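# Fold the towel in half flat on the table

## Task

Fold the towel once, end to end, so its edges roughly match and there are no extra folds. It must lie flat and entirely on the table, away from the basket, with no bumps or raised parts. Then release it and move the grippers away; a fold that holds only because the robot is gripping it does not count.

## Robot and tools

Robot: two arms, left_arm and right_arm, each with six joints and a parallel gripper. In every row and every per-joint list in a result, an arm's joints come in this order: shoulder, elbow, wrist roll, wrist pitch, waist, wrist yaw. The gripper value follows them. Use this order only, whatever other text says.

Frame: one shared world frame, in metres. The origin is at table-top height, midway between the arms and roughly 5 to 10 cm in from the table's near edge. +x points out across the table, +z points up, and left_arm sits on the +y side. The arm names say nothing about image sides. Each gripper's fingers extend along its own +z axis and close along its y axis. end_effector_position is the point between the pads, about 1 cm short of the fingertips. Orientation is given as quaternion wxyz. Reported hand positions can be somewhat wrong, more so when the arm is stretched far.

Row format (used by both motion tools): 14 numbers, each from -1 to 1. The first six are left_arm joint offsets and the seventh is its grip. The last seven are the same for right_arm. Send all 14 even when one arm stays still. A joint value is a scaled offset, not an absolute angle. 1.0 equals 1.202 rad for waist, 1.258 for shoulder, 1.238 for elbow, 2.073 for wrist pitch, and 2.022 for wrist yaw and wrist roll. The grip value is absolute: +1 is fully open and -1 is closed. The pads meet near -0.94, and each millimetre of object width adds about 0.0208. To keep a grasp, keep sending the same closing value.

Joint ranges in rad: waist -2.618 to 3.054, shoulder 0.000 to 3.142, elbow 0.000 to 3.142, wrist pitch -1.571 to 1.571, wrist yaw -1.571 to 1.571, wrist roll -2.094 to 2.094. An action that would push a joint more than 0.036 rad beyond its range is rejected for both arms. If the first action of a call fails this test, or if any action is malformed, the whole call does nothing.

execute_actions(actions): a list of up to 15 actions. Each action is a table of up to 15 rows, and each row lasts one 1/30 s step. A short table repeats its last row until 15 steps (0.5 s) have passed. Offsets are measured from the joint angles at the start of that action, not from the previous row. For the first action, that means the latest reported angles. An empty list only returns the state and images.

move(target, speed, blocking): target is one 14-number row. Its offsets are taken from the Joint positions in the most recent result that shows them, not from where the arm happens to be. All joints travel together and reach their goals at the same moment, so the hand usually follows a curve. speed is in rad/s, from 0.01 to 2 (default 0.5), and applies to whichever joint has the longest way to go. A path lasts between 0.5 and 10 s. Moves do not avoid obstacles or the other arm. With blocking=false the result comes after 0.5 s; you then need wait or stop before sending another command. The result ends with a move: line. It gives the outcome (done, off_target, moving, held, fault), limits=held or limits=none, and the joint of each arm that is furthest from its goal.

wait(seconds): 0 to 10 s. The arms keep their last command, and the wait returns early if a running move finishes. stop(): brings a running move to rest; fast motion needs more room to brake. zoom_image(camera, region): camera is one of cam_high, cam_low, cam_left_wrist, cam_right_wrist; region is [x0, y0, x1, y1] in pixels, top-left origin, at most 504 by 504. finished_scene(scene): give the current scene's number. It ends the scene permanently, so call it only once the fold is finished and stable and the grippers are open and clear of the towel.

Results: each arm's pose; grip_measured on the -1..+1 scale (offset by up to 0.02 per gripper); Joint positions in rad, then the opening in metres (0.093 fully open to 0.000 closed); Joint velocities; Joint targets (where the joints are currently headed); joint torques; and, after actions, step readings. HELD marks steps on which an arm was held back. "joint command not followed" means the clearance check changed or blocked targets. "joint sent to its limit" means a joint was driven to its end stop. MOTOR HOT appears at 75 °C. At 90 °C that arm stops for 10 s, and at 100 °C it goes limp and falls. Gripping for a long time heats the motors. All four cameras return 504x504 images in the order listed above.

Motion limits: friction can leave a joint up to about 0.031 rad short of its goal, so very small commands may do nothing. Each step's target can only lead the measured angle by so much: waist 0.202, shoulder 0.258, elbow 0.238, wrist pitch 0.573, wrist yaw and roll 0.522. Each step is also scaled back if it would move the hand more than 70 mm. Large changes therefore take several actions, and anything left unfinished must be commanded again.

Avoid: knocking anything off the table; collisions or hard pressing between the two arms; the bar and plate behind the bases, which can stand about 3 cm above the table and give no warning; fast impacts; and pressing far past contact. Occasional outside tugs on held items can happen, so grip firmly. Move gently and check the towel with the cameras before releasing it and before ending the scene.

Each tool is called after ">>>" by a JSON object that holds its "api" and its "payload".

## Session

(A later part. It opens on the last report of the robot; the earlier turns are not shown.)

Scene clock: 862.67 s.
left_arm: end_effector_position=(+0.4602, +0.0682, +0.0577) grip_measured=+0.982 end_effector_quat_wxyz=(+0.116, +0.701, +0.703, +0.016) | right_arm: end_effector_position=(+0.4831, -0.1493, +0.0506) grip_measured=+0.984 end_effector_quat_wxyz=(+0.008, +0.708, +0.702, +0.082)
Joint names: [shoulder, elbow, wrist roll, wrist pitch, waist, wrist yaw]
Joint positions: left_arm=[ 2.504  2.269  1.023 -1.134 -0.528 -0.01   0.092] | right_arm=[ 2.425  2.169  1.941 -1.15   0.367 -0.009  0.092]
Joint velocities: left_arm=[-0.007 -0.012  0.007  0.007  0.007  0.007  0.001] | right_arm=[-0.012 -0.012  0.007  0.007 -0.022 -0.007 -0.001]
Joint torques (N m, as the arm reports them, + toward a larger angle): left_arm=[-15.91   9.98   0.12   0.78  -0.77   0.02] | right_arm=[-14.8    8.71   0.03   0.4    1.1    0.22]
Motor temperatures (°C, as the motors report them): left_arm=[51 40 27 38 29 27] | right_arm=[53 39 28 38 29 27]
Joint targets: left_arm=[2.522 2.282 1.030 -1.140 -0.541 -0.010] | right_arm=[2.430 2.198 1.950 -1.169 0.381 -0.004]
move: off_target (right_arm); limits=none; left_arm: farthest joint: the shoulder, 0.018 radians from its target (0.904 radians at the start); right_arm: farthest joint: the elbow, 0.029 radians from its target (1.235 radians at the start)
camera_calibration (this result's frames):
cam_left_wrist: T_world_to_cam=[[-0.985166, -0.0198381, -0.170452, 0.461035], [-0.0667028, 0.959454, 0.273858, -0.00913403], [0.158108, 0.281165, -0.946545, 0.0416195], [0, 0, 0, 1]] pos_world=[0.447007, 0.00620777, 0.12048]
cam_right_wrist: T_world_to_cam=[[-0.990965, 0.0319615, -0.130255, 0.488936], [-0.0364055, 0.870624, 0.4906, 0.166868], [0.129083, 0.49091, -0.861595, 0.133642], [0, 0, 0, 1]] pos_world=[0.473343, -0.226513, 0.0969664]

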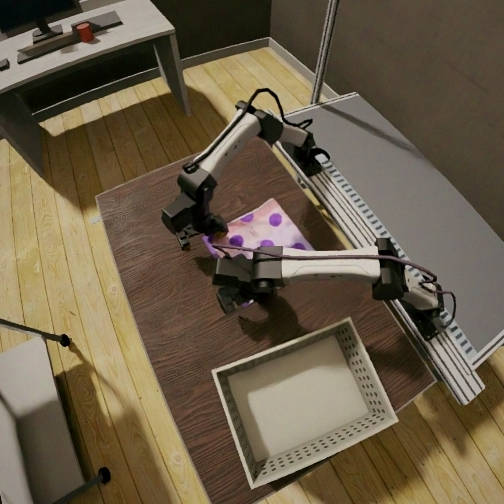

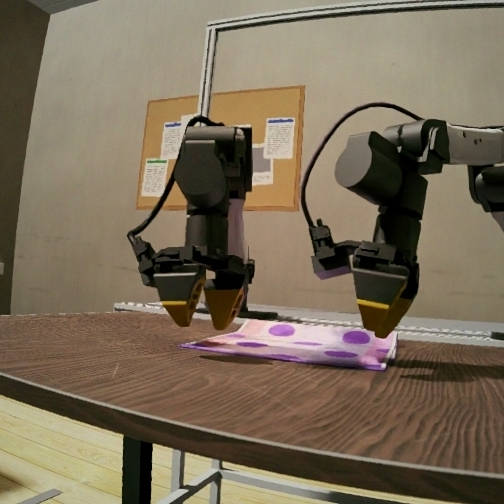

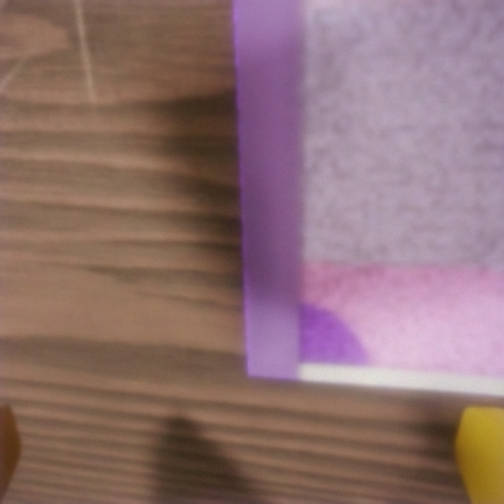

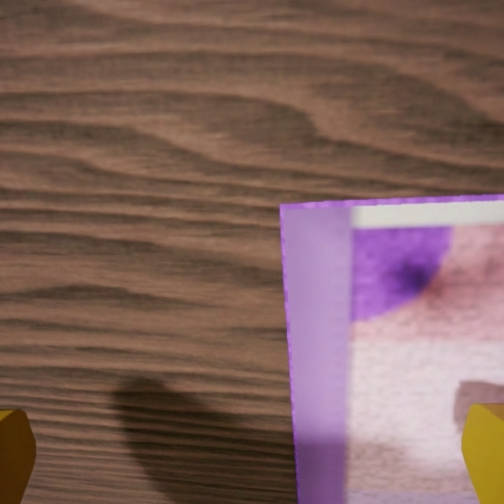

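>>> {"api": "execute_actions", "payload": {"actions": [[[0.03,0,0,0,-0.045,0,1,0.02,0,0,-0.035,0,0,1]],[[0.05,0,0,0.01,0,0,1,0.05,0,0,0.01,0,0,1]],[[0.04,0,0,0.01,0,0,1,0.04,0,0,0.01,0,0,1]],[[0.035,0,0,0,0,0,1,0.035,0,0,0,0,0,1]],[[0.03,0,0,0,0,0,0,0.03,0,0,0,0,0,0]],[[0.03,0,0,0,0,0,-1,0.03,0,0,0,0,0,-1]],[[0.03,0,0,0,0,0,-1,0.03,0,0,0,0,0,-1]],[[-0.04,0,0,0,0,0,-1,-0.04,0,0,0,0,0,-1]],[[-0.04,0,0,0,0,0,-1,-0.04,0,0,0,0,0,-1]]]}}

Scene clock: 882.37 s.
left_arm: end_effector_position=(+0.4454, +0.0459, +0.0780) grip_measured=-1.000 end_effector_quat_wxyz=(+0.131, +0.717, +0.684, +0.017) | right_arm: end_effector_position=(+0.4661, -0.1533, +0.0502) grip_measured=-0.999 end_effector_quat_wxyz=(-0.014, +0.709, +0.703, +0.053)
Joint names: [shoulder, elbow, wrist roll, wrist pitch, waist, wrist yaw]
Joint positions: left_arm=[ 2.465  2.269  1.023 -1.144 -0.579 -0.009  0.   ] | right_arm=[ 2.422  2.169  1.942 -1.223  0.367 -0.026  0.   ]
Joint velocities: left_arm=[-0.012 -0.002 -0.066 -0.095 -0.002  0.007  0.   ] | right_arm=[-0.027 -0.012 -0.037  0.051  0.002 -0.037  0.   ]
Joint torques (N m, as the arm reports them, + toward a larger angle): left_arm=[-16.61   8.83   0.04   0.93   0.19   0.03] | right_arm=[-16.82   6.42  -0.04   0.44  -0.19   0.15]
Motor temperatures (°C, as the motors report them): left_arm=[56 41 27 37 29 27] | right_arm=[59 40 28 36 29 27]
Joint targets: left_arm=[2.475 2.269 1.023 -1.141 -0.579 -0.009] | right_arm=[2.402 2.169 1.942 -1.223 0.367 -0.026]
Step readings (joint positions; steps 1 to 15: 1st action; 16 to 30: 2nd action; 31 to 45: 3rd action; 46 to 60: 4th action; 61 to 75: 5th action; 76 to 90: 6th action; 91 to 105: 7th action; 106 to 120: 8th action; 121 to 135: 9th action):
0: left_arm=[2.504 2.269 1.023 -1.134 -0.528 -0.010] | right_arm=[2.425 2.169 1.942 -1.150 0.367 -0.009]
1: left_arm=[2.505 2.269 1.023 -1.134 -0.531 -0.011] | right_arm=[2.427 2.169 1.942 -1.154 0.367 -0.009]
2: left_arm=[2.506 2.269 1.023 -1.134 -0.535 -0.012] | right_arm=[2.428 2.169 1.942 -1.162 0.367 -0.009]
4: left_arm=[2.512 2.269 1.023 -1.134 -0.549 -0.012] | right_arm=[2.433 2.169 1.942 -1.178 0.367 -0.009]
8: left_arm=[2.521 2.269 1.023 -1.134 -0.576 -0.012] | right_arm=[2.443 2.169 1.942 -1.195 0.367 -0.009]
15: left_arm=[2.522 2.269 1.023 -1.134 -0.579 -0.012] | right_arm=[2.444 2.169 1.942 -1.202 0.367 -0.009]
16: left_arm=[2.526 2.269 1.023 -1.134 -0.579 -0.012] | right_arm=[2.448 2.169 1.942 -1.202 0.367 -0.009]
17: left_arm=[2.529 2.269 1.023 -1.130 -0.579 -0.012] | right_arm=[2.454 2.169 1.942 -1.198 0.367 -0.009]
19: left_arm=[2.544 2.269 1.023 -1.126 -0.579 -0.012] | right_arm=[2.475 2.169 1.942 -1.196 0.367 -0.009]
23: left_arm=[2.571 2.269 1.023 -1.126 -0.579 -0.012] | right_arm=[2.483 2.169 1.942 -1.195 0.367 -0.013]
30: left_arm=[2.572 2.269 1.023 -1.125 -0.579 -0.012] | right_arm=[2.483 2.169 1.942 -1.194 0.367 -0.013]
31: left_arm=[2.574 2.269 1.023 -1.124 -0.579 -0.012] | right_arm=[2.484 2.169 1.942 -1.194 0.367 -0.013]
32: left_arm=[2.574 2.269 1.023 -1.124 -0.579 -0.012] | right_arm=[2.484 2.169 1.942 -1.194 0.367 -0.013]
34: left_arm=[2.574 2.269 1.023 -1.124 -0.579 -0.012] | right_arm=[2.484 2.169 1.942 -1.194 0.367 -0.013]
38: left_arm=[2.574 2.269 1.023 -1.124 -0.579 -0.012] | right_arm=[2.484 2.169 1.942 -1.194 0.367 -0.013]
45: left_arm=[2.574 2.269 1.023 -1.124 -0.579 -0.012] | right_arm=[2.484 2.169 1.942 -1.194 0.367 -0.013]
46: left_arm=[2.574 2.269 1.023 -1.124 -0.579 -0.012] | right_arm=[2.484 2.169 1.942 -1.194 0.367 -0.013]
47: left_arm=[2.574 2.269 1.023 -1.124 -0.579 -0.012] | right_arm=[2.484 2.169 1.942 -1.194 0.367 -0.013]
49: left_arm=[2.574 2.269 1.023 -1.124 -0.579 -0.012] | right_arm=[2.484 2.169 1.942 -1.194 0.367 -0.013]
53: left_arm=[2.574 2.269 1.023 -1.124 -0.579 -0.012] | right_arm=[2.484 2.169 1.942 -1.194 0.367 -0.013]
60: left_arm=[2.574 2.269 1.023 -1.124 -0.579 -0.012] | right_arm=[2.484 2.169 1.942 -1.194 0.367 -0.013]
61: left_arm=[2.574 2.269 1.023 -1.125 -0.579 -0.011] | right_arm=[2.484 2.169 1.942 -1.196 0.367 -0.014]
62: left_arm=[2.575 2.269 1.023 -1.126 -0.579 -0.011] | right_arm=[2.484 2.169 1.942 -1.203 0.367 -0.017]
64: left_arm=[2.579 2.269 1.023 -1.129 -0.579 -0.011] | right_arm=[2.484 2.169 1.942 -1.215 0.367 -0.021]
68: left_arm=[2.579 2.269 1.023 -1.133 -0.579 -0.010] | right_arm=[2.484 2.169 1.942 -1.216 0.367 -0.022]
75: left_arm=[2.579 2.269 1.023 -1.133 -0.579 -0.010] | right_arm=[2.484 2.169 1.942 -1.216 0.367 -0.022]
76: left_arm=[2.579 2.269 1.023 -1.134 -0.579 -0.010] | right_arm=[2.484 2.169 1.942 -1.218 0.367 -0.023]
77: left_arm=[2.580 2.269 1.023 -1.134 -0.579 -0.010] | right_arm=[2.484 2.169 1.942 -1.221 0.367 -0.025]
79: left_arm=[2.584 2.269 1.023 -1.134 -0.579 -0.010] | right_arm=[2.484 2.169 1.942 -1.227 0.367 -0.028]
83: left_arm=[2.585 2.269 1.023 -1.137 -0.579 -0.009] | right_arm=[2.484 2.169 1.942 -1.223 0.367 -0.026]
90: left_arm=[2.585 2.269 1.023 -1.137 -0.579 -0.009] | right_arm=[2.484 2.169 1.942 -1.223 0.367 -0.026]
91: left_arm=[2.585 2.269 1.023 -1.137 -0.579 -0.009] | right_arm=[2.484 2.169 1.942 -1.223 0.367 -0.026]
92: left_arm=[2.585 2.269 1.023 -1.137 -0.579 -0.009] | right_arm=[2.484 2.169 1.942 -1.223 0.367 -0.026]
94: left_arm=[2.585 2.269 1.023 -1.137 -0.579 -0.009] | right_arm=[2.484 2.169 1.942 -1.223 0.367 -0.026]
98: left_arm=[2.585 2.269 1.023 -1.137 -0.579 -0.009] | right_arm=[2.484 2.169 1.942 -1.223 0.367 -0.026]
105: left_arm=[2.585 2.269 1.023 -1.137 -0.579 -0.009] | right_arm=[2.484 2.169 1.942 -1.223 0.367 -0.026]
106: left_arm=[2.580 2.269 1.023 -1.137 -0.579 -0.009] | right_arm=[2.480 2.169 1.942 -1.223 0.367 -0.026]
107: left_arm=[2.575 2.269 1.023 -1.140 -0.579 -0.009] | right_arm=[2.476 2.169 1.942 -1.223 0.367 -0.026]
109: left_arm=[2.558 2.269 1.023 -1.141 -0.579 -0.009] | right_arm=[2.465 2.169 1.942 -1.223 0.367 -0.026]
113: left_arm=[2.528 2.269 1.023 -1.141 -0.579 -0.009] | right_arm=[2.453 2.169 1.942 -1.223 0.367 -0.026]
120: left_arm=[2.525 2.269 1.023 -1.141 -0.579 -0.009] | right_arm=[2.453 2.169 1.942 -1.223 0.367 -0.026]
121: left_arm=[2.522 2.269 1.023 -1.141 -0.579 -0.009] | right_arm=[2.451 2.169 1.942 -1.223 0.367 -0.026]
122: left_arm=[2.518 2.269 1.023 -1.144 -0.579 -0.009] | right_arm=[2.448 2.169 1.942 -1.223 0.367 -0.026]
124: left_arm=[2.501 2.269 1.023 -1.144 -0.579 -0.009] | right_arm=[2.438 2.169 1.942 -1.223 0.367 -0.026]
128: left_arm=[2.469 2.269 1.023 -1.144 -0.579 -0.009] | right_arm=[2.422 2.169 1.942 -1.223 0.367 -0.026]
135: Joint positions above
camera_calibration (this result's frames):
cam_left_wrist: T_world_to_cam=[[-0.980255, 0.0267894, -0.195913, 0.447129], [-0.0250844, 0.965928, 0.257592, -0.0118536], [0.196139, 0.257421, -0.946184, 0.0535444], [0, 0, 0, 1]] pos_world=[0.427501, -0.0143121, 0.141315]
cam_right_wrist: T_world_to_cam=[[-0.997821, 0.0276235, -0.059916, 0.471089], [-0.00481555, 0.875218, 0.483704, 0.156188], [0.0658012, 0.482939, -0.873178, 0.166342], [0, 0, 0, 1]] pos_world=[0.459869, -0.230044, 0.0979231]

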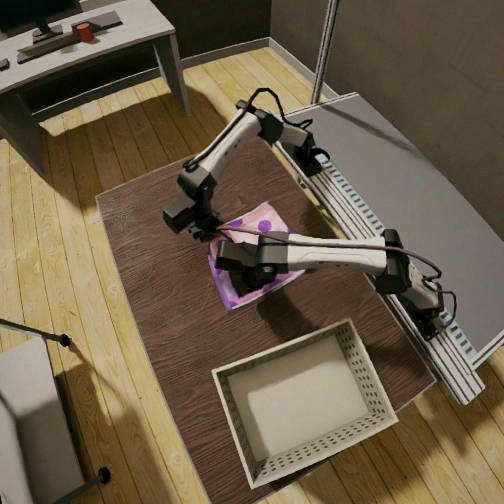

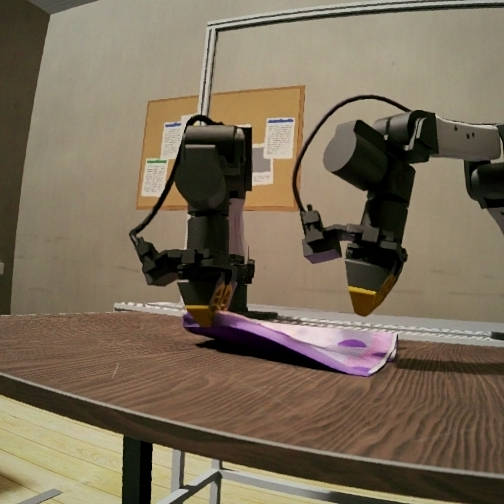

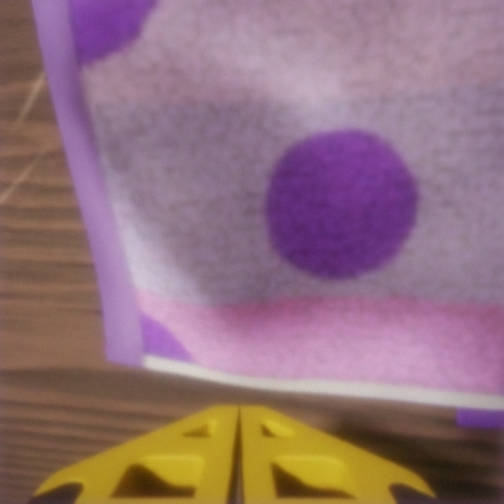

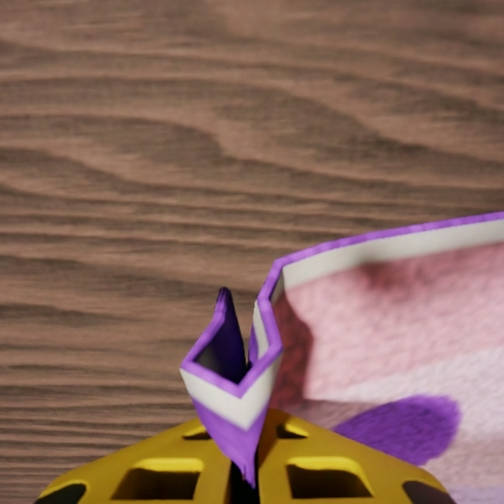

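>>> {"api": "move", "payload": {"target": [-0.03,0,0,0,0,0,1,-0.158,-0.278,0.03,0.07,0.05,0,-1], "speed": 0.3}}

Scene clock: 907.60 s.
left_arm: end_effector_position=(+0.4466, +0.0458, +0.0959) grip_measured=+0.982 end_effector_quat_wxyz=(+0.147, +0.715, +0.683, +0.021) | right_arm: end_effector_position=(+0.4199, -0.1498, +0.0461) grip_measured=-0.999 end_effector_quat_wxyz=(-0.020, +0.712, +0.700, +0.045)
Joint names: [shoulder, elbow, wrist roll, wrist pitch, waist, wrist yaw]
Joint positions: left_arm=[ 2.43   2.269  1.023 -1.145 -0.579 -0.009  0.092] | right_arm=[ 2.246  1.847  1.995 -1.096  0.41  -0.026  0.   ]
Joint velocities: left_arm=[-0.012 -0.007 -0.037 -0.037  0.002  0.022 -0.   ] | right_arm=[ 0.012 -0.007 -0.022 -0.037  0.007 -0.022  0.   ]
Joint torques (N m, as the arm reports them, + toward a larger angle): left_arm=[-17.33   8.75   0.04   0.97   0.22   0.01] | right_arm=[-15.79   4.67   0.02   0.57   1.44   0.15]
Motor temperatures (°C, as the motors report them): left_arm=[60 41 27 36 29 27] | right_arm=[68 40 28 35 29 27]
Joint targets: left_arm=[2.427 2.269 1.023 -1.145 -0.579 -0.009] | right_arm=[2.223 1.825 2.003 -1.078 0.427 -0.026]
move: off_target (right_arm); limits=none; left_arm: farthest joint: the shoulder, 0.003 radians from its target (0.038 radians at the start); right_arm: farthest joint: the shoulder, 0.023 radians from its target (0.198 radians at the start)
camera_calibration (this result's frames):
cam_left_wrist: T_world_to_cam=[[-0.974336, 0.0216926, -0.224052, 0.452093], [-0.0331135, 0.970705, 0.237984, -0.0110235], [0.222651, 0.239295, -0.945074, 0.0591337], [0, 0, 0, 1]] pos_world=[0.426959, -0.013257, 0.159802]
cam_right_wrist: T_world_to_cam=[[-0.998603, 0.0358827, -0.0387828, 0.425233], [0.0128644, 0.877051, 0.480226, 0.147939], [0.0512463, 0.479056, -0.876287, 0.169803], [0, 0, 0, 1]] pos_world=[0.414034, -0.226354, 0.094244]

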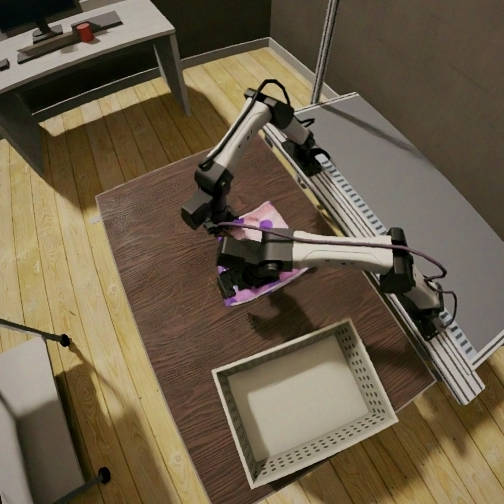

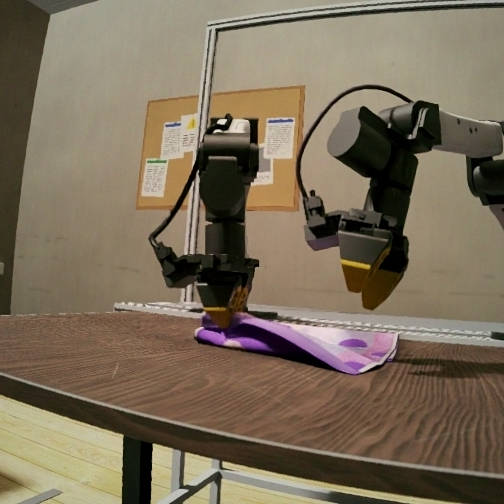

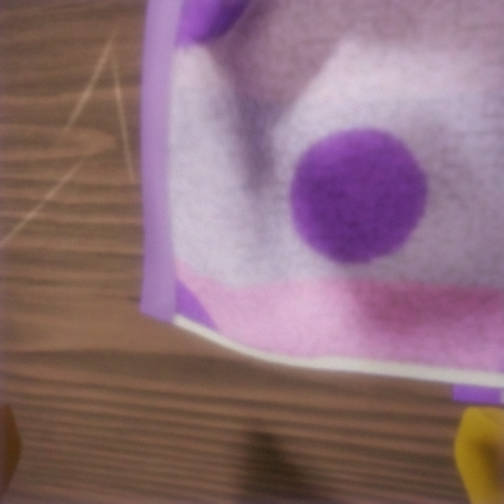

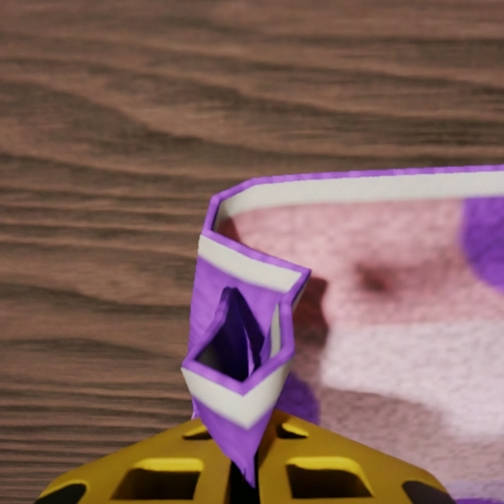

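>>> {"api": "execute_actions", "payload": {"actions": []}}

Scene clock: 934.60 s.
left_arm: end_effector_position=(+0.4466, +0.0458, +0.0959) grip_measured=+0.982 end_effector_quat_wxyz=(+0.147, +0.715, +0.683, +0.021) | right_arm: end_effector_position=(+0.4199, -0.1498, +0.0461) grip_measured=-0.999 end_effector_quat_wxyz=(-0.019, +0.712, +0.700, +0.045)
Joint names: [shoulder, elbow, wrist roll, wrist pitch, waist, wrist yaw]
Joint positions: left_arm=[ 2.43   2.269  1.023 -1.145 -0.579 -0.009  0.092] | right_arm=[ 2.246  1.847  1.995 -1.095  0.41  -0.026  0.   ]
Joint velocities: left_arm=[-0.007 -0.012 -0.037  0.051  0.002 -0.051  0.   ] | right_arm=[ 0.007  0.012 -0.037 -0.037  0.002 -0.022  0.   ]
Joint torques (N m, as the arm reports them, + toward a larger angle): left_arm=[-17.35   8.77   0.04   0.97   0.18   0.02] | right_arm=[-15.8    4.69   0.03   0.57   1.42   0.14]
Motor temperatures (°C, as the motors report them): left_arm=[65 42 27 36 29 27] | right_arm=[71 38 28 35 29 27]
Joint targets: left_arm=[2.427 2.269 1.023 -1.145 -0.579 -0.009] | right_arm=[2.223 1.825 2.003 -1.078 0.427 -0.026]
camera_calibration (this result's frames):
cam_left_wrist: T_world_to_cam=[[-0.974336, 0.0216926, -0.224052, 0.452093], [-0.0331135, 0.970705, 0.237984, -0.0110235], [0.222651, 0.239295, -0.945074, 0.0591337], [0, 0, 0, 1]] pos_world=[0.426959, -0.013257, 0.159802]
cam_right_wrist: T_world_to_cam=[[-0.998589, 0.035905, -0.0391268, 0.42533], [0.0127107, 0.876978, 0.480363, 0.14795], [0.0515607, 0.479187, -0.876197, 0.169671], [0, 0, 0, 1]] pos_world=[0.414101, -0.226325, 0.0942368]

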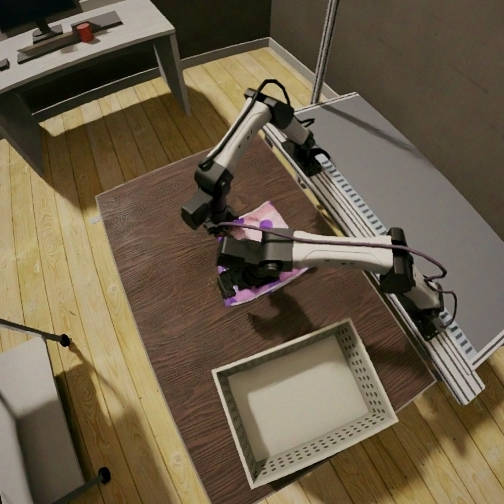

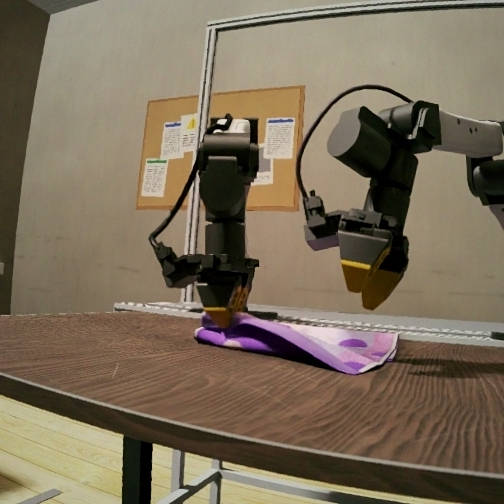

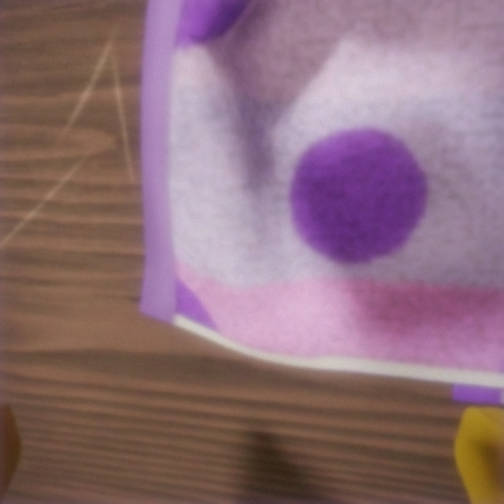

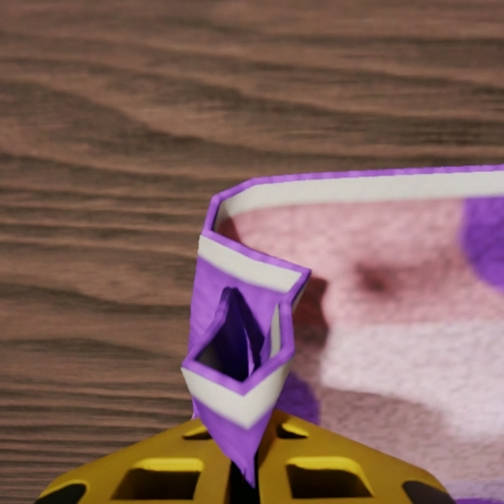

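>>> {"api": "move", "payload": {"target": [-0.15,-0.1,0,0,0,0,1,-0.207,-0.274,0.01,0.035,0.017,0,-1], "speed": 0.35}}

Scene clock: 973.23 s.
left_arm: end_effector_position=(+0.4306, +0.0590, +0.1582) grip_measured=+0.982 end_effector_quat_wxyz=(+0.190, +0.709, +0.678, +0.030) | right_arm: end_effector_position=(+0.3633, -0.1749, +0.0601) grip_measured=-0.999 end_effector_quat_wxyz=(-0.023, +0.717, +0.696, +0.035)
Joint names: [shoulder, elbow, wrist roll, wrist pitch, waist, wrist yaw]
Joint positions: left_arm=[ 2.24   2.166  1.023 -1.144 -0.579 -0.009  0.092] | right_arm=[ 2.008  1.531  2.007 -1.038  0.41  -0.026  0.   ]
Joint velocities: left_arm=[-0.012  0.002  0.066 -0.051 -0.012  0.007  0.   ] | right_arm=[-0.007 -0.017 -0.081 -0.037  0.002 -0.007  0.   ]
Joint torques (N m, as the arm reports them, + toward a larger angle): left_arm=[-15.44   6.92   0.03   1.17   0.15   0.01] | right_arm=[-13.46   4.51   0.03   0.51   1.74   0.14]
Motor temperatures (°C, as the motors report them): left_arm=[68 42 27 35 29 27] | right_arm=[74 37 28 34 29 27]
Joint targets: left_arm=[2.241 2.145 1.023 -1.144 -0.579 -0.009] | right_arm=[1.986 1.508 2.015 -1.023 0.430 -0.026]
move: off_target (left_arm, right_arm); limits=none; left_arm: farthest joint: the elbow, 0.021 radians from its target (0.124 radians at the start); right_arm: farthest joint: the elbow, 0.023 radians from its target (0.339 radians at the start)
camera_calibration (this result's frames):
cam_left_wrist: T_world_to_cam=[[-0.9556, 0.00624573, -0.2946, 0.454211], [-0.0510915, 0.98112, 0.186527, -0.0239698], [0.290203, 0.193297, -0.93724, 0.0907861], [0, 0, 0, 1]] pos_world=[0.406473, 0.00313168, 0.22337]
cam_right_wrist: T_world_to_cam=[[-0.998699, 0.046953, -0.0198687, 0.371002], [0.0319766, 0.880383, 0.473185, 0.157997], [0.0397094, 0.471934, -0.880739, 0.200197], [0, 0, 0, 1]] pos_world=[0.357518, -0.250997, 0.108931]

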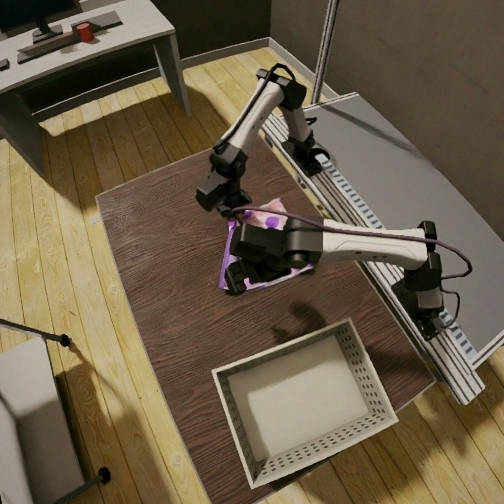

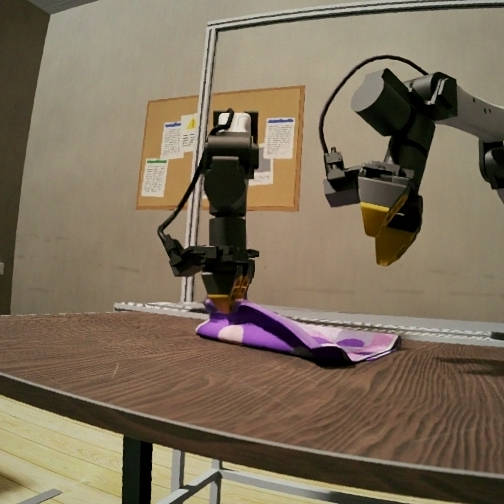

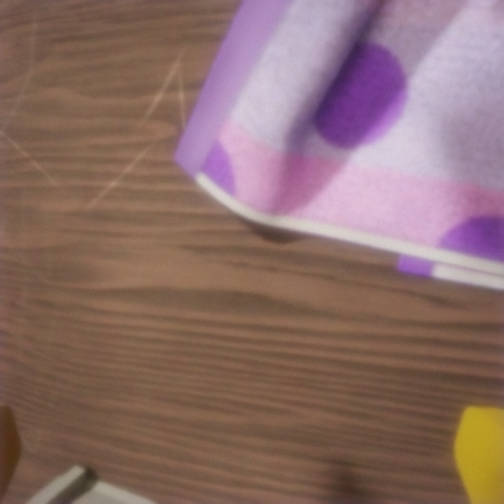

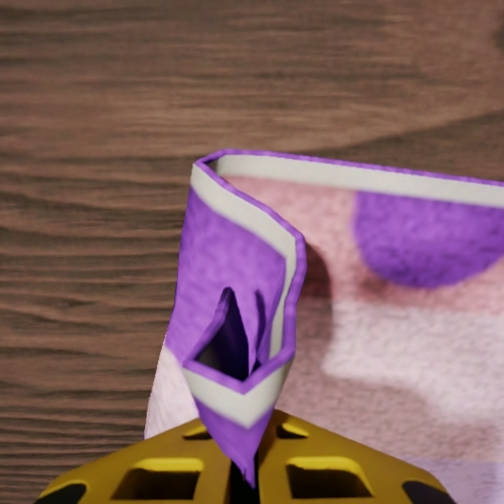

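>>> {"api": "execute_actions", "payload": {"actions": [[[-0.2,-0.1,0,0,0,0,1,0.02,0,0,0,0,0,-1]],[[-0.2,-0.1,0,0,0,0,1,0,0,0,0,0,0,1]],[[-0.2,-0.1,0,0,0,0,1,0,0,0,0,0,0,1]],[[-0.2,-0.15,0,0,0,0,1,-0.1,0,0,0,0,0,1]],[[-0.1,-0.2,0,0,0,0,1,-0.2,-0.05,0,0,0,0,1]],[[0,-0.2,0,0,0,0,1,-0.2,-0.15,0,0,0,0,1]],[[0,0,0,0,0,0,1,-0.15,-0.2,0,0,0,0,1]],[[0,0,0,0,0,0,1,0,0,0,0,0,0,1]]]}}

>>> {"api": "zoom_image", "payload": {"camera": "cam_high", "region": [150,150,370,350]}}

Scene clock: 985.90 s.
left_arm: end_effector_position=(+0.2080, +0.2149, +0.2427) grip_measured=+0.983 end_effector_quat_wxyz=(+0.284, +0.690, +0.664, +0.051) | right_arm: end_effector_position=(+0.2487, -0.2294, +0.1680) grip_measured=+0.983 end_effector_quat_wxyz=(+0.032, +0.706, +0.684, +0.180)
Joint names: [shoulder, elbow, wrist roll, wrist pitch, waist, wrist yaw]
Joint positions: left_arm=[ 1.04   1.18   1.022 -1.16  -0.579 -0.01   0.092] | right_arm=[ 1.202  1.061  2.006 -1.062  0.41  -0.026  0.092]
Joint velocities: left_arm=[ 0.007  0.002  0.037 -0.022 -0.002 -0.007 -0.001] | right_arm=[ 0.002 -0.002 -0.066  0.037  0.002 -0.081  0.   ]
Joint torques (N m, as the arm reports them, + toward a larger angle): left_arm=[-2.33  8.76  0.02  1.56  0.19  0.01] | right_arm=[-4.18  6.93 -0.05  0.96 -0.18  0.14]
Motor temperatures (°C, as the motors report them): left_arm=[65 41 27 36 29 27] | right_arm=[71 37 28 34 29 27]
Joint targets: left_arm=[1.040 1.180 1.022 -1.160 -0.579 -0.010] | right_arm=[1.202 1.061 2.006 -1.062 0.410 -0.026]
Step readings (joint positions; steps 1 to 15: 1st action; 16 to 30: 2nd action; 31 to 45: 3rd action; 46 to 60: 4th action; 61 to 75: 5th action; 76 to 90: 6th action; 91 to 105: 7th action; 106 to 120: 8th action):
0: left_arm=[2.240 2.166 1.023 -1.144 -0.579 -0.009] | right_arm=[2.008 1.531 2.007 -1.037 0.410 -0.026]
1: left_arm=[2.218 2.143 1.023 -1.131 -0.579 -0.009] | right_arm=[2.009 1.531 2.007 -1.037 0.410 -0.026]
2: left_arm=[2.181 2.099 1.023 -1.130 -0.579 -0.009] | right_arm=[2.010 1.531 2.007 -1.037 0.410 -0.026]
4: left_arm=[2.092 2.054 1.023 -1.154 -0.579 -0.009] | right_arm=[2.016 1.531 2.007 -1.037 0.410 -0.026]
8: left_arm=[1.958 2.053 1.023 -1.147 -0.579 -0.009] | right_arm=[2.023 1.531 2.007 -1.037 0.410 -0.026]
15: left_arm=[1.965 2.056 1.023 -1.141 -0.579 -0.009] | right_arm=[2.023 1.531 2.007 -1.037 0.410 -0.026]
16: left_arm=[1.946 2.031 1.023 -1.125 -0.579 -0.009] | right_arm=[2.023 1.531 2.007 -1.037 0.410 -0.026]
17: left_arm=[1.910 1.986 1.023 -1.123 -0.579 -0.009] | right_arm=[2.023 1.531 2.007 -1.037 0.410 -0.026]
19: left_arm=[1.820 1.940 1.023 -1.150 -0.579 -0.009] | right_arm=[2.023 1.531 2.007 -1.037 0.410 -0.026]
23: left_arm=[1.684 1.942 1.023 -1.145 -0.579 -0.009] | right_arm=[2.023 1.531 2.007 -1.037 0.410 -0.026]
30: left_arm=[1.691 1.945 1.023 -1.138 -0.579 -0.009] | right_arm=[2.023 1.531 2.007 -1.037 0.410 -0.026]
31: left_arm=[1.671 1.920 1.023 -1.121 -0.579 -0.010] | right_arm=[2.023 1.531 2.007 -1.037 0.410 -0.026]
32: left_arm=[1.632 1.874 1.023 -1.117 -0.579 -0.010] | right_arm=[2.023 1.531 2.007 -1.037 0.410 -0.026]
34: left_arm=[1.537 1.828 1.023 -1.146 -0.579 -0.010] | right_arm=[2.023 1.531 2.007 -1.037 0.410 -0.026]
38: left_arm=[1.406 1.833 1.023 -1.142 -0.579 -0.010] | right_arm=[2.023 1.531 2.007 -1.037 0.410 -0.026]
45: left_arm=[1.421 1.835 1.023 -1.136 -0.579 -0.010] | right_arm=[2.023 1.531 2.007 -1.037 0.410 -0.026]
46: left_arm=[1.394 1.797 1.022 -1.108 -0.579 -0.010] | right_arm=[2.014 1.529 2.007 -1.036 0.410 -0.026]
47: left_arm=[1.343 1.729 1.022 -1.096 -0.579 -0.010] | right_arm=[1.997 1.526 2.007 -1.037 0.410 -0.026]
49: left_arm=[1.241 1.665 1.022 -1.140 -0.579 -0.010] | right_arm=[1.949 1.526 2.007 -1.038 0.410 -0.026]
53: left_arm=[1.139 1.662 1.022 -1.143 -0.579 -0.010] | right_arm=[1.897 1.526 2.007 -1.038 0.410 -0.026]
60: left_arm=[1.154 1.662 1.022 -1.141 -0.579 -0.010] | right_arm=[1.897 1.526 2.007 -1.038 0.410 -0.026]
61: left_arm=[1.134 1.622 1.022 -1.110 -0.579 -0.010] | right_arm=[1.875 1.513 2.007 -1.028 0.410 -0.026]
62: left_arm=[1.096 1.552 1.022 -1.089 -0.579 -0.010] | right_arm=[1.834 1.485 2.007 -1.024 0.410 -0.026]
64: left_arm=[1.046 1.459 1.022 -1.128 -0.579 -0.010] | right_arm=[1.731 1.465 2.007 -1.041 0.410 -0.026]
68: left_arm=[1.035 1.427 1.022 -1.154 -0.579 -0.010] | right_arm=[1.624 1.465 2.007 -1.038 0.410 -0.026]
75: left_arm=[1.035 1.427 1.022 -1.151 -0.579 -0.010] | right_arm=[1.635 1.465 2.007 -1.038 0.410 -0.026]
76: left_arm=[1.028 1.398 1.022 -1.129 -0.579 -0.010] | right_arm=[1.607 1.434 2.007 -1.013 0.410 -0.026]
77: left_arm=[1.014 1.343 1.022 -1.108 -0.579 -0.010] | right_arm=[1.552 1.373 2.007 -0.999 0.410 -0.026]
79: left_arm=[1.016 1.243 1.022 -1.123 -0.579 -0.010] | right_arm=[1.444 1.303 2.007 -1.036 0.410 -0.026]
83: left_arm=[1.041 1.180 1.022 -1.161 -0.579 -0.010] | right_arm=[1.378 1.297 2.007 -1.048 0.410 -0.026]
90: left_arm=[1.040 1.180 1.022 -1.160 -0.579 -0.010] | right_arm=[1.378 1.297 2.007 -1.048 0.410 -0.026]
91: left_arm=[1.040 1.180 1.022 -1.160 -0.579 -0.010] | right_arm=[1.355 1.262 2.006 -1.021 0.410 -0.026]
92: left_arm=[1.040 1.180 1.022 -1.160 -0.579 -0.010] | right_arm=[1.306 1.194 2.006 -1.000 0.410 -0.026]
94: left_arm=[1.040 1.180 1.022 -1.160 -0.579 -0.010] | right_arm=[1.225 1.094 2.006 -1.036 0.410 -0.026]
98: left_arm=[1.040 1.180 1.022 -1.160 -0.579 -0.010] | right_arm=[1.202 1.061 2.006 -1.062 0.410 -0.026]
105: left_arm=[1.040 1.180 1.022 -1.160 -0.579 -0.010] | right_arm=[1.202 1.061 2.006 -1.062 0.410 -0.026]
106: left_arm=[1.040 1.180 1.022 -1.160 -0.579 -0.010] | right_arm=[1.202 1.061 2.006 -1.062 0.410 -0.026]
107: left_arm=[1.040 1.180 1.022 -1.160 -0.579 -0.010] | right_arm=[1.202 1.061 2.006 -1.062 0.410 -0.026]
109: left_arm=[1.040 1.180 1.022 -1.160 -0.579 -0.010] | right_arm=[1.202 1.061 2.006 -1.062 0.410 -0.026]
113: left_arm=[1.040 1.180 1.022 -1.160 -0.579 -0.010] | right_arm=[1.202 1.061 2.006 -1.062 0.410 -0.026]
120: Joint positions above
camera_calibration (this result's frames):
cam_left_wrist: T_world_to_cam=[[-0.894538, -0.0419581, -0.445018, 0.299568], [-0.0790246, 0.994747, 0.0650599, -0.171691], [0.43995, 0.0933659, -0.893155, 0.184068], [0, 0, 0, 1]] pos_world=[0.173427, 0.166172, 0.308885]
cam_right_wrist: T_world_to_cam=[[-0.952631, 0.0789036, -0.293716, 0.30312], [-0.107474, 0.816109, 0.567817, 0.162663], [0.284507, 0.572486, -0.76897, 0.268847], [0, 0, 0, 1]] pos_world=[0.229755, -0.310579, 0.203404]

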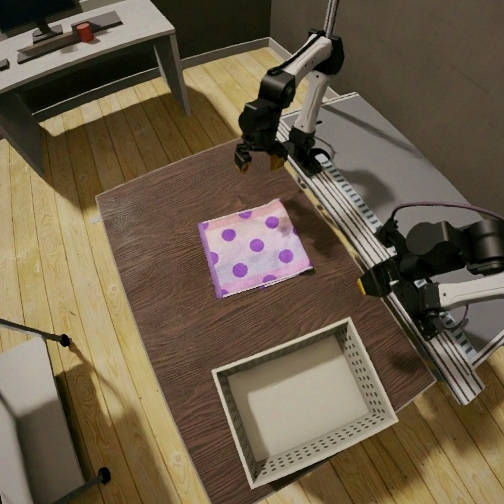

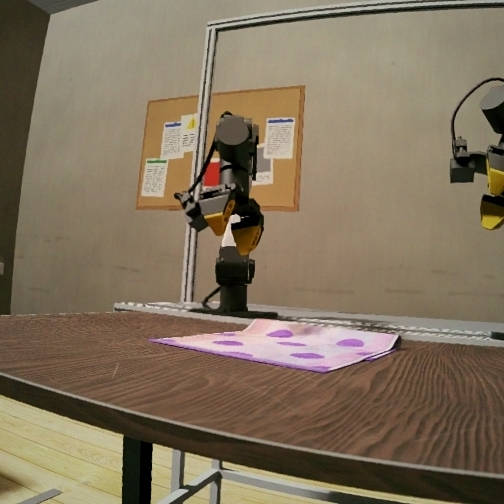

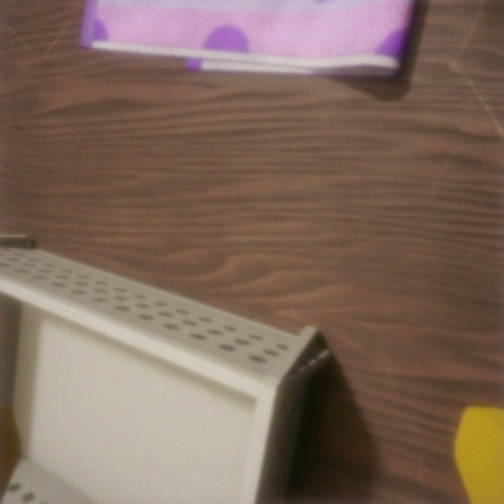

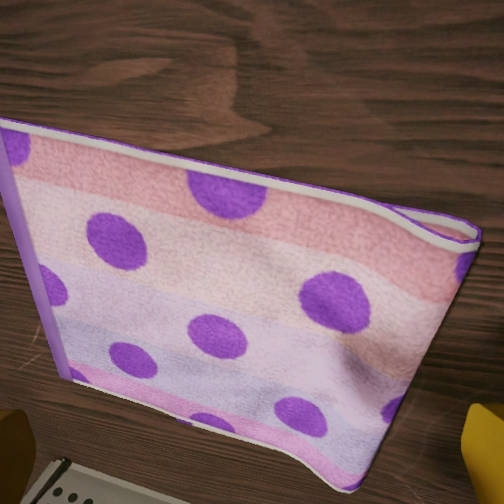

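Region (150, 150, 370, 350) of cam_high's 504x504 image, scaled by 2.291, with more detail than that image has; it fills the top 458 rows of this view, and the rest is white.

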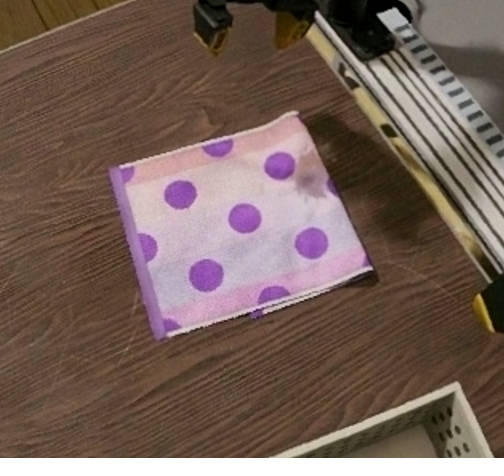

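>>> {"api": "move", "payload": {"target": [0.846,0.38,0,0.151,-0.173,0,-1,0.459,0.143,0,0.146,0.071,0,-1], "speed": 0.9}}

Scene clock: 1028.63 s.
left_arm: end_effector_position=(+0.3254, +0.0185, +0.0745) grip_measured=-1.000 end_effector_quat_wxyz=(+0.141, +0.781, +0.609, +0.009) | right_arm: end_effector_position=(+0.3296, -0.1620, +0.0650) grip_measured=-1.000 end_effector_quat_wxyz=(+0.003, +0.688, +0.716, +0.116)
Joint names: [shoulder, elbow, wrist roll, wrist pitch, waist, wrist yaw]
Joint positions: left_arm=[ 2.1    1.637  1.022 -0.862 -0.778 -0.01   0.   ] | right_arm=[ 1.772  1.206  2.006 -0.779  0.479 -0.026  0.   ]
Joint velocities: left_arm=[ 0.007  0.002 -0.051 -0.022  0.007  0.066  0.   ] | right_arm=[-0.007  0.002  0.037  0.037 -0.017 -0.007  0.   ]
Joint torques (N m, as the arm reports them, + toward a larger angle): left_arm=[-13.61   9.95   0.04   1.07  -0.57   0.02] | right_arm=[-8.79  8.8  -0.05  0.88  1.3   0.14]
Motor temperatures (°C, as the motors report them): left_arm=[49 42 27 37 29 27] | right_arm=[55 39 28 34 29 27]
Joint targets: left_arm=[2.104 1.650 1.022 -0.847 -0.787 -0.010] | right_arm=[1.779 1.238 2.006 -0.759 0.495 -0.026]
move: off_target (right_arm); limits=none; left_arm: farthest joint: the wrist pitch, 0.015 radians from its target (0.313 radians at the start); right_arm: farthest joint: the elbow, 0.032 radians from its target (0.177 radians at the start)
camera_calibration (this result's frames):
cam_left_wrist: T_world_to_cam=[[-0.951837, 0.216293, -0.217309, 0.318472], [0.159246, 0.954418, 0.252441, -0.046862], [0.262005, 0.205677, -0.942895, 0.060099], [0, 0, 0, 1]] pos_world=[0.29485, -0.0365182, 0.137704]
cam_right_wrist: T_world_to_cam=[[-0.984853, -0.00818971, -0.173199, 0.333366], [-0.100494, 0.84097, 0.531668, 0.178882], [0.141301, 0.54102, -0.829054, 0.174068], [0, 0, 0, 1]] pos_world=[0.321697, -0.241878, 0.106945]

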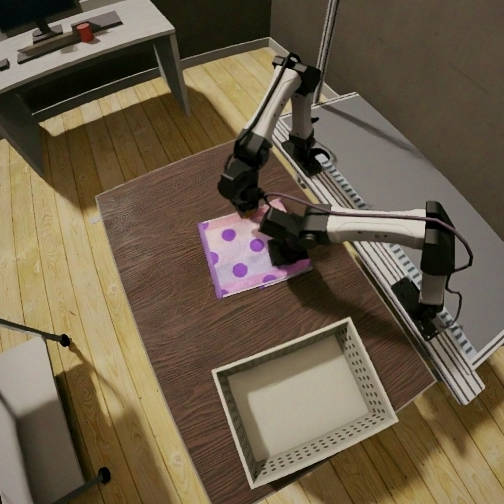

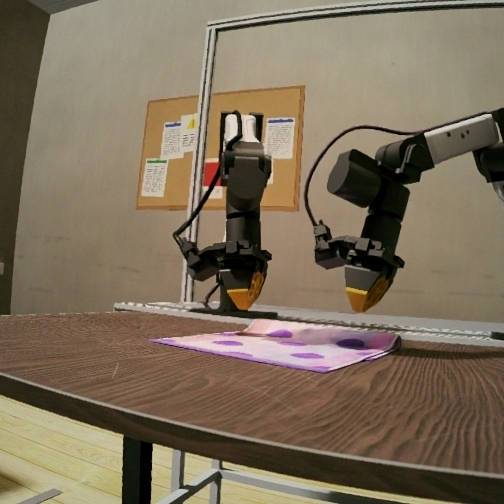

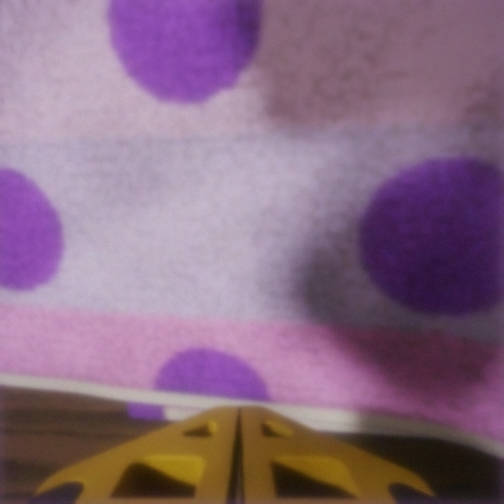

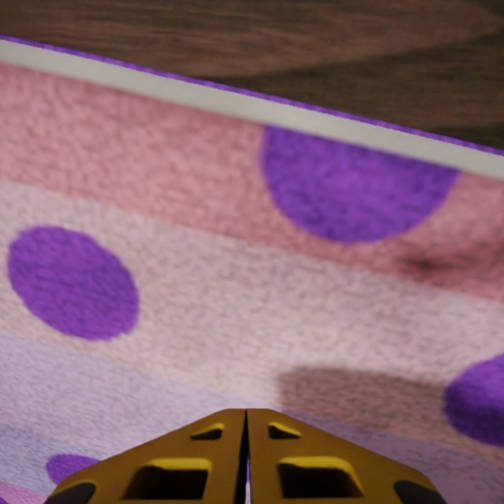

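>>> {"api": "execute_actions", "payload": {"actions": [[[0.08,0.14,0,-0.025,-0.075,0,-1,0,0,0,0.014,-0.035,0,-1]],[[0.08,0,0,0,0,0,-1,0.08,0,0,0,0,0,-1]],[[0.05,0,0,0,0,0,-1,0.04,0,0,0,0,0,-1]],[[0.04,0,0,0,0,0,-1,0.04,0,0,0,0,0,-1]]]}}

Scene clock: 1049.03 s.
left_arm: end_effector_position=(+0.3049, -0.0265, +0.0166) grip_measured=-1.000 end_effector_quat_wxyz=(+0.085, +0.814, +0.574, +0.002) | right_arm: end_effector_position=(+0.3283, -0.1763, +0.0179) grip_measured=-1.000 end_effector_quat_wxyz=(-0.016, +0.706, +0.706, +0.058)
Joint names: [shoulder, elbow, wrist roll, wrist pitch, waist, wrist yaw]
Joint positions: left_arm=[ 2.336  1.803  1.022 -0.908 -0.873 -0.013  0.   ] | right_arm=[ 1.91   1.206  2.006 -0.764  0.439 -0.027  0.   ]
Joint velocities: left_arm=[ 0.002 -0.012 -0.081 -0.022 -0.002 -0.037  0.   ] | right_arm=[-0.002 -0.002 -0.022  0.022  0.012 -0.007  0.   ]
Joint torques (N m, as the arm reports them, + toward a larger angle): left_arm=[-11.84   8.23   0.04   0.69   0.16   0.01] | right_arm=[-5.89  5.87 -0.04  0.47 -0.19  0.14]
Motor temperatures (°C, as the motors report them): left_arm=[53 43 27 36 29 27] | right_arm=[55 41 28 34 29 27]
Joint targets: left_arm=[2.380 1.803 1.022 -0.910 -0.873 -0.012] | right_arm=[1.958 1.206 2.006 -0.764 0.439 -0.027]
Step readings (joint positions; steps 1 to 15: 1st action; 16 to 30: 2nd action; 31 to 45: 3rd action; 46 to 60: 4th action):
0: left_arm=[2.100 1.637 1.022 -0.862 -0.778 -0.010] | right_arm=[1.772 1.206 2.006 -0.779 0.479 -0.026]
1: left_arm=[2.114 1.666 1.022 -0.889 -0.784 -0.013] | right_arm=[1.772 1.206 2.006 -0.778 0.476 -0.027]
2: left_arm=[2.141 1.717 1.022 -0.909 -0.794 -0.017] | right_arm=[1.772 1.206 2.006 -0.777 0.469 -0.028]
4: left_arm=[2.174 1.780 1.022 -0.896 -0.828 -0.017] | right_arm=[1.772 1.206 2.006 -0.774 0.450 -0.028]
8: left_arm=[2.180 1.799 1.022 -0.896 -0.874 -0.013] | right_arm=[1.772 1.206 2.006 -0.771 0.439 -0.027]
15: left_arm=[2.180 1.799 1.022 -0.907 -0.873 -0.012] | right_arm=[1.772 1.206 2.006 -0.770 0.439 -0.027]
16: left_arm=[2.186 1.800 1.022 -0.907 -0.873 -0.012] | right_arm=[1.780 1.206 2.006 -0.770 0.439 -0.027]
17: left_arm=[2.196 1.803 1.022 -0.905 -0.873 -0.012] | right_arm=[1.795 1.206 2.006 -0.766 0.439 -0.027]
19: left_arm=[2.228 1.803 1.022 -0.902 -0.873 -0.012] | right_arm=[1.840 1.206 2.006 -0.765 0.439 -0.027]
23: left_arm=[2.277 1.803 1.022 -0.907 -0.873 -0.012] | right_arm=[1.877 1.206 2.006 -0.765 0.439 -0.027]
30: left_arm=[2.278 1.803 1.022 -0.909 -0.873 -0.012] | right_arm=[1.877 1.206 2.006 -0.765 0.439 -0.027]
31: left_arm=[2.282 1.803 1.022 -0.910 -0.873 -0.012] | right_arm=[1.880 1.206 2.006 -0.765 0.439 -0.027]
32: left_arm=[2.286 1.803 1.022 -0.908 -0.873 -0.012] | right_arm=[1.886 1.206 2.006 -0.764 0.439 -0.027]
34: left_arm=[2.303 1.803 1.022 -0.908 -0.873 -0.012] | right_arm=[1.905 1.206 2.006 -0.764 0.439 -0.027]
38: left_arm=[2.328 1.803 1.022 -0.910 -0.873 -0.012] | right_arm=[1.908 1.206 2.006 -0.764 0.439 -0.027]
45: left_arm=[2.330 1.803 1.022 -0.910 -0.873 -0.012] | right_arm=[1.908 1.206 2.006 -0.764 0.439 -0.027]
46: left_arm=[2.332 1.803 1.022 -0.910 -0.873 -0.012] | right_arm=[1.909 1.206 2.006 -0.764 0.439 -0.027]
47: left_arm=[2.335 1.803 1.022 -0.910 -0.873 -0.012] | right_arm=[1.910 1.206 2.006 -0.764 0.439 -0.027]
49: left_arm=[2.336 1.803 1.022 -0.908 -0.873 -0.013] | right_arm=[1.910 1.206 2.006 -0.764 0.439 -0.027]
53: left_arm=[2.336 1.803 1.022 -0.908 -0.873 -0.013] | right_arm=[1.910 1.206 2.006 -0.764 0.439 -0.027]
60: Joint positions above
camera_calibration (this result's frames):
cam_left_wrist: T_world_to_cam=[[-0.937864, 0.323208, -0.126283, 0.293087], [0.269806, 0.908068, 0.320339, -0.022097], [0.21821, 0.266362, -0.938848, 0.0350457], [0, 0, 0, 1]] pos_world=[0.27319, -0.0839975, 0.0769931]
cam_right_wrist: T_world_to_cam=[[-0.997825, 0.0197183, -0.0629011, 0.330963], [-0.0138144, 0.870474, 0.492021, 0.193319], [0.0644556, 0.491819, -0.868308, 0.160228], [0, 0, 0, 1]] pos_world=[0.322586, -0.253609, 0.064828]

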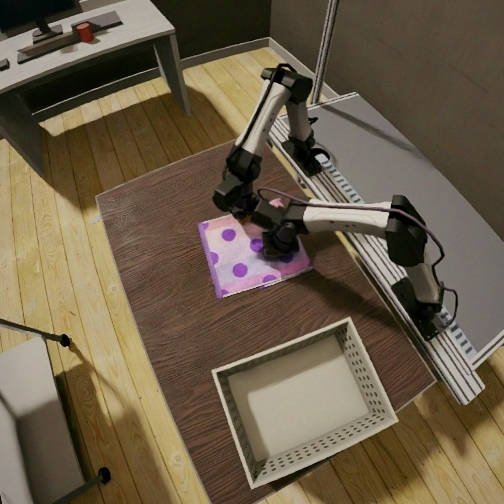

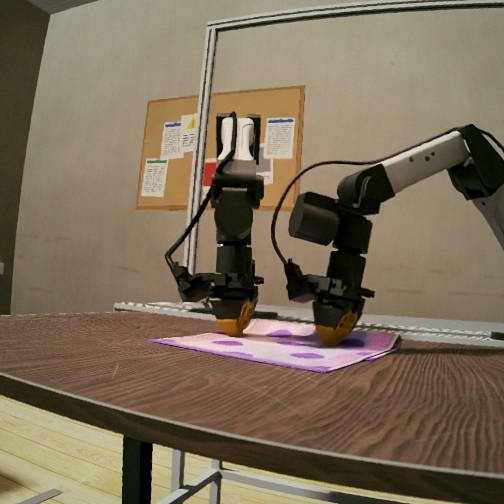

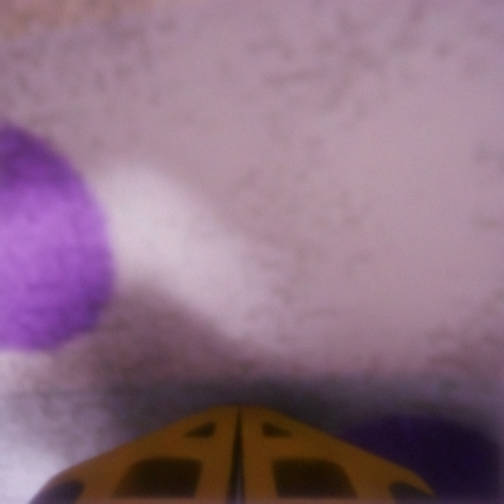

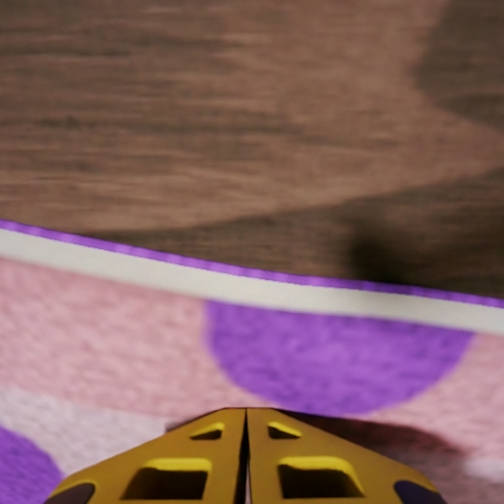

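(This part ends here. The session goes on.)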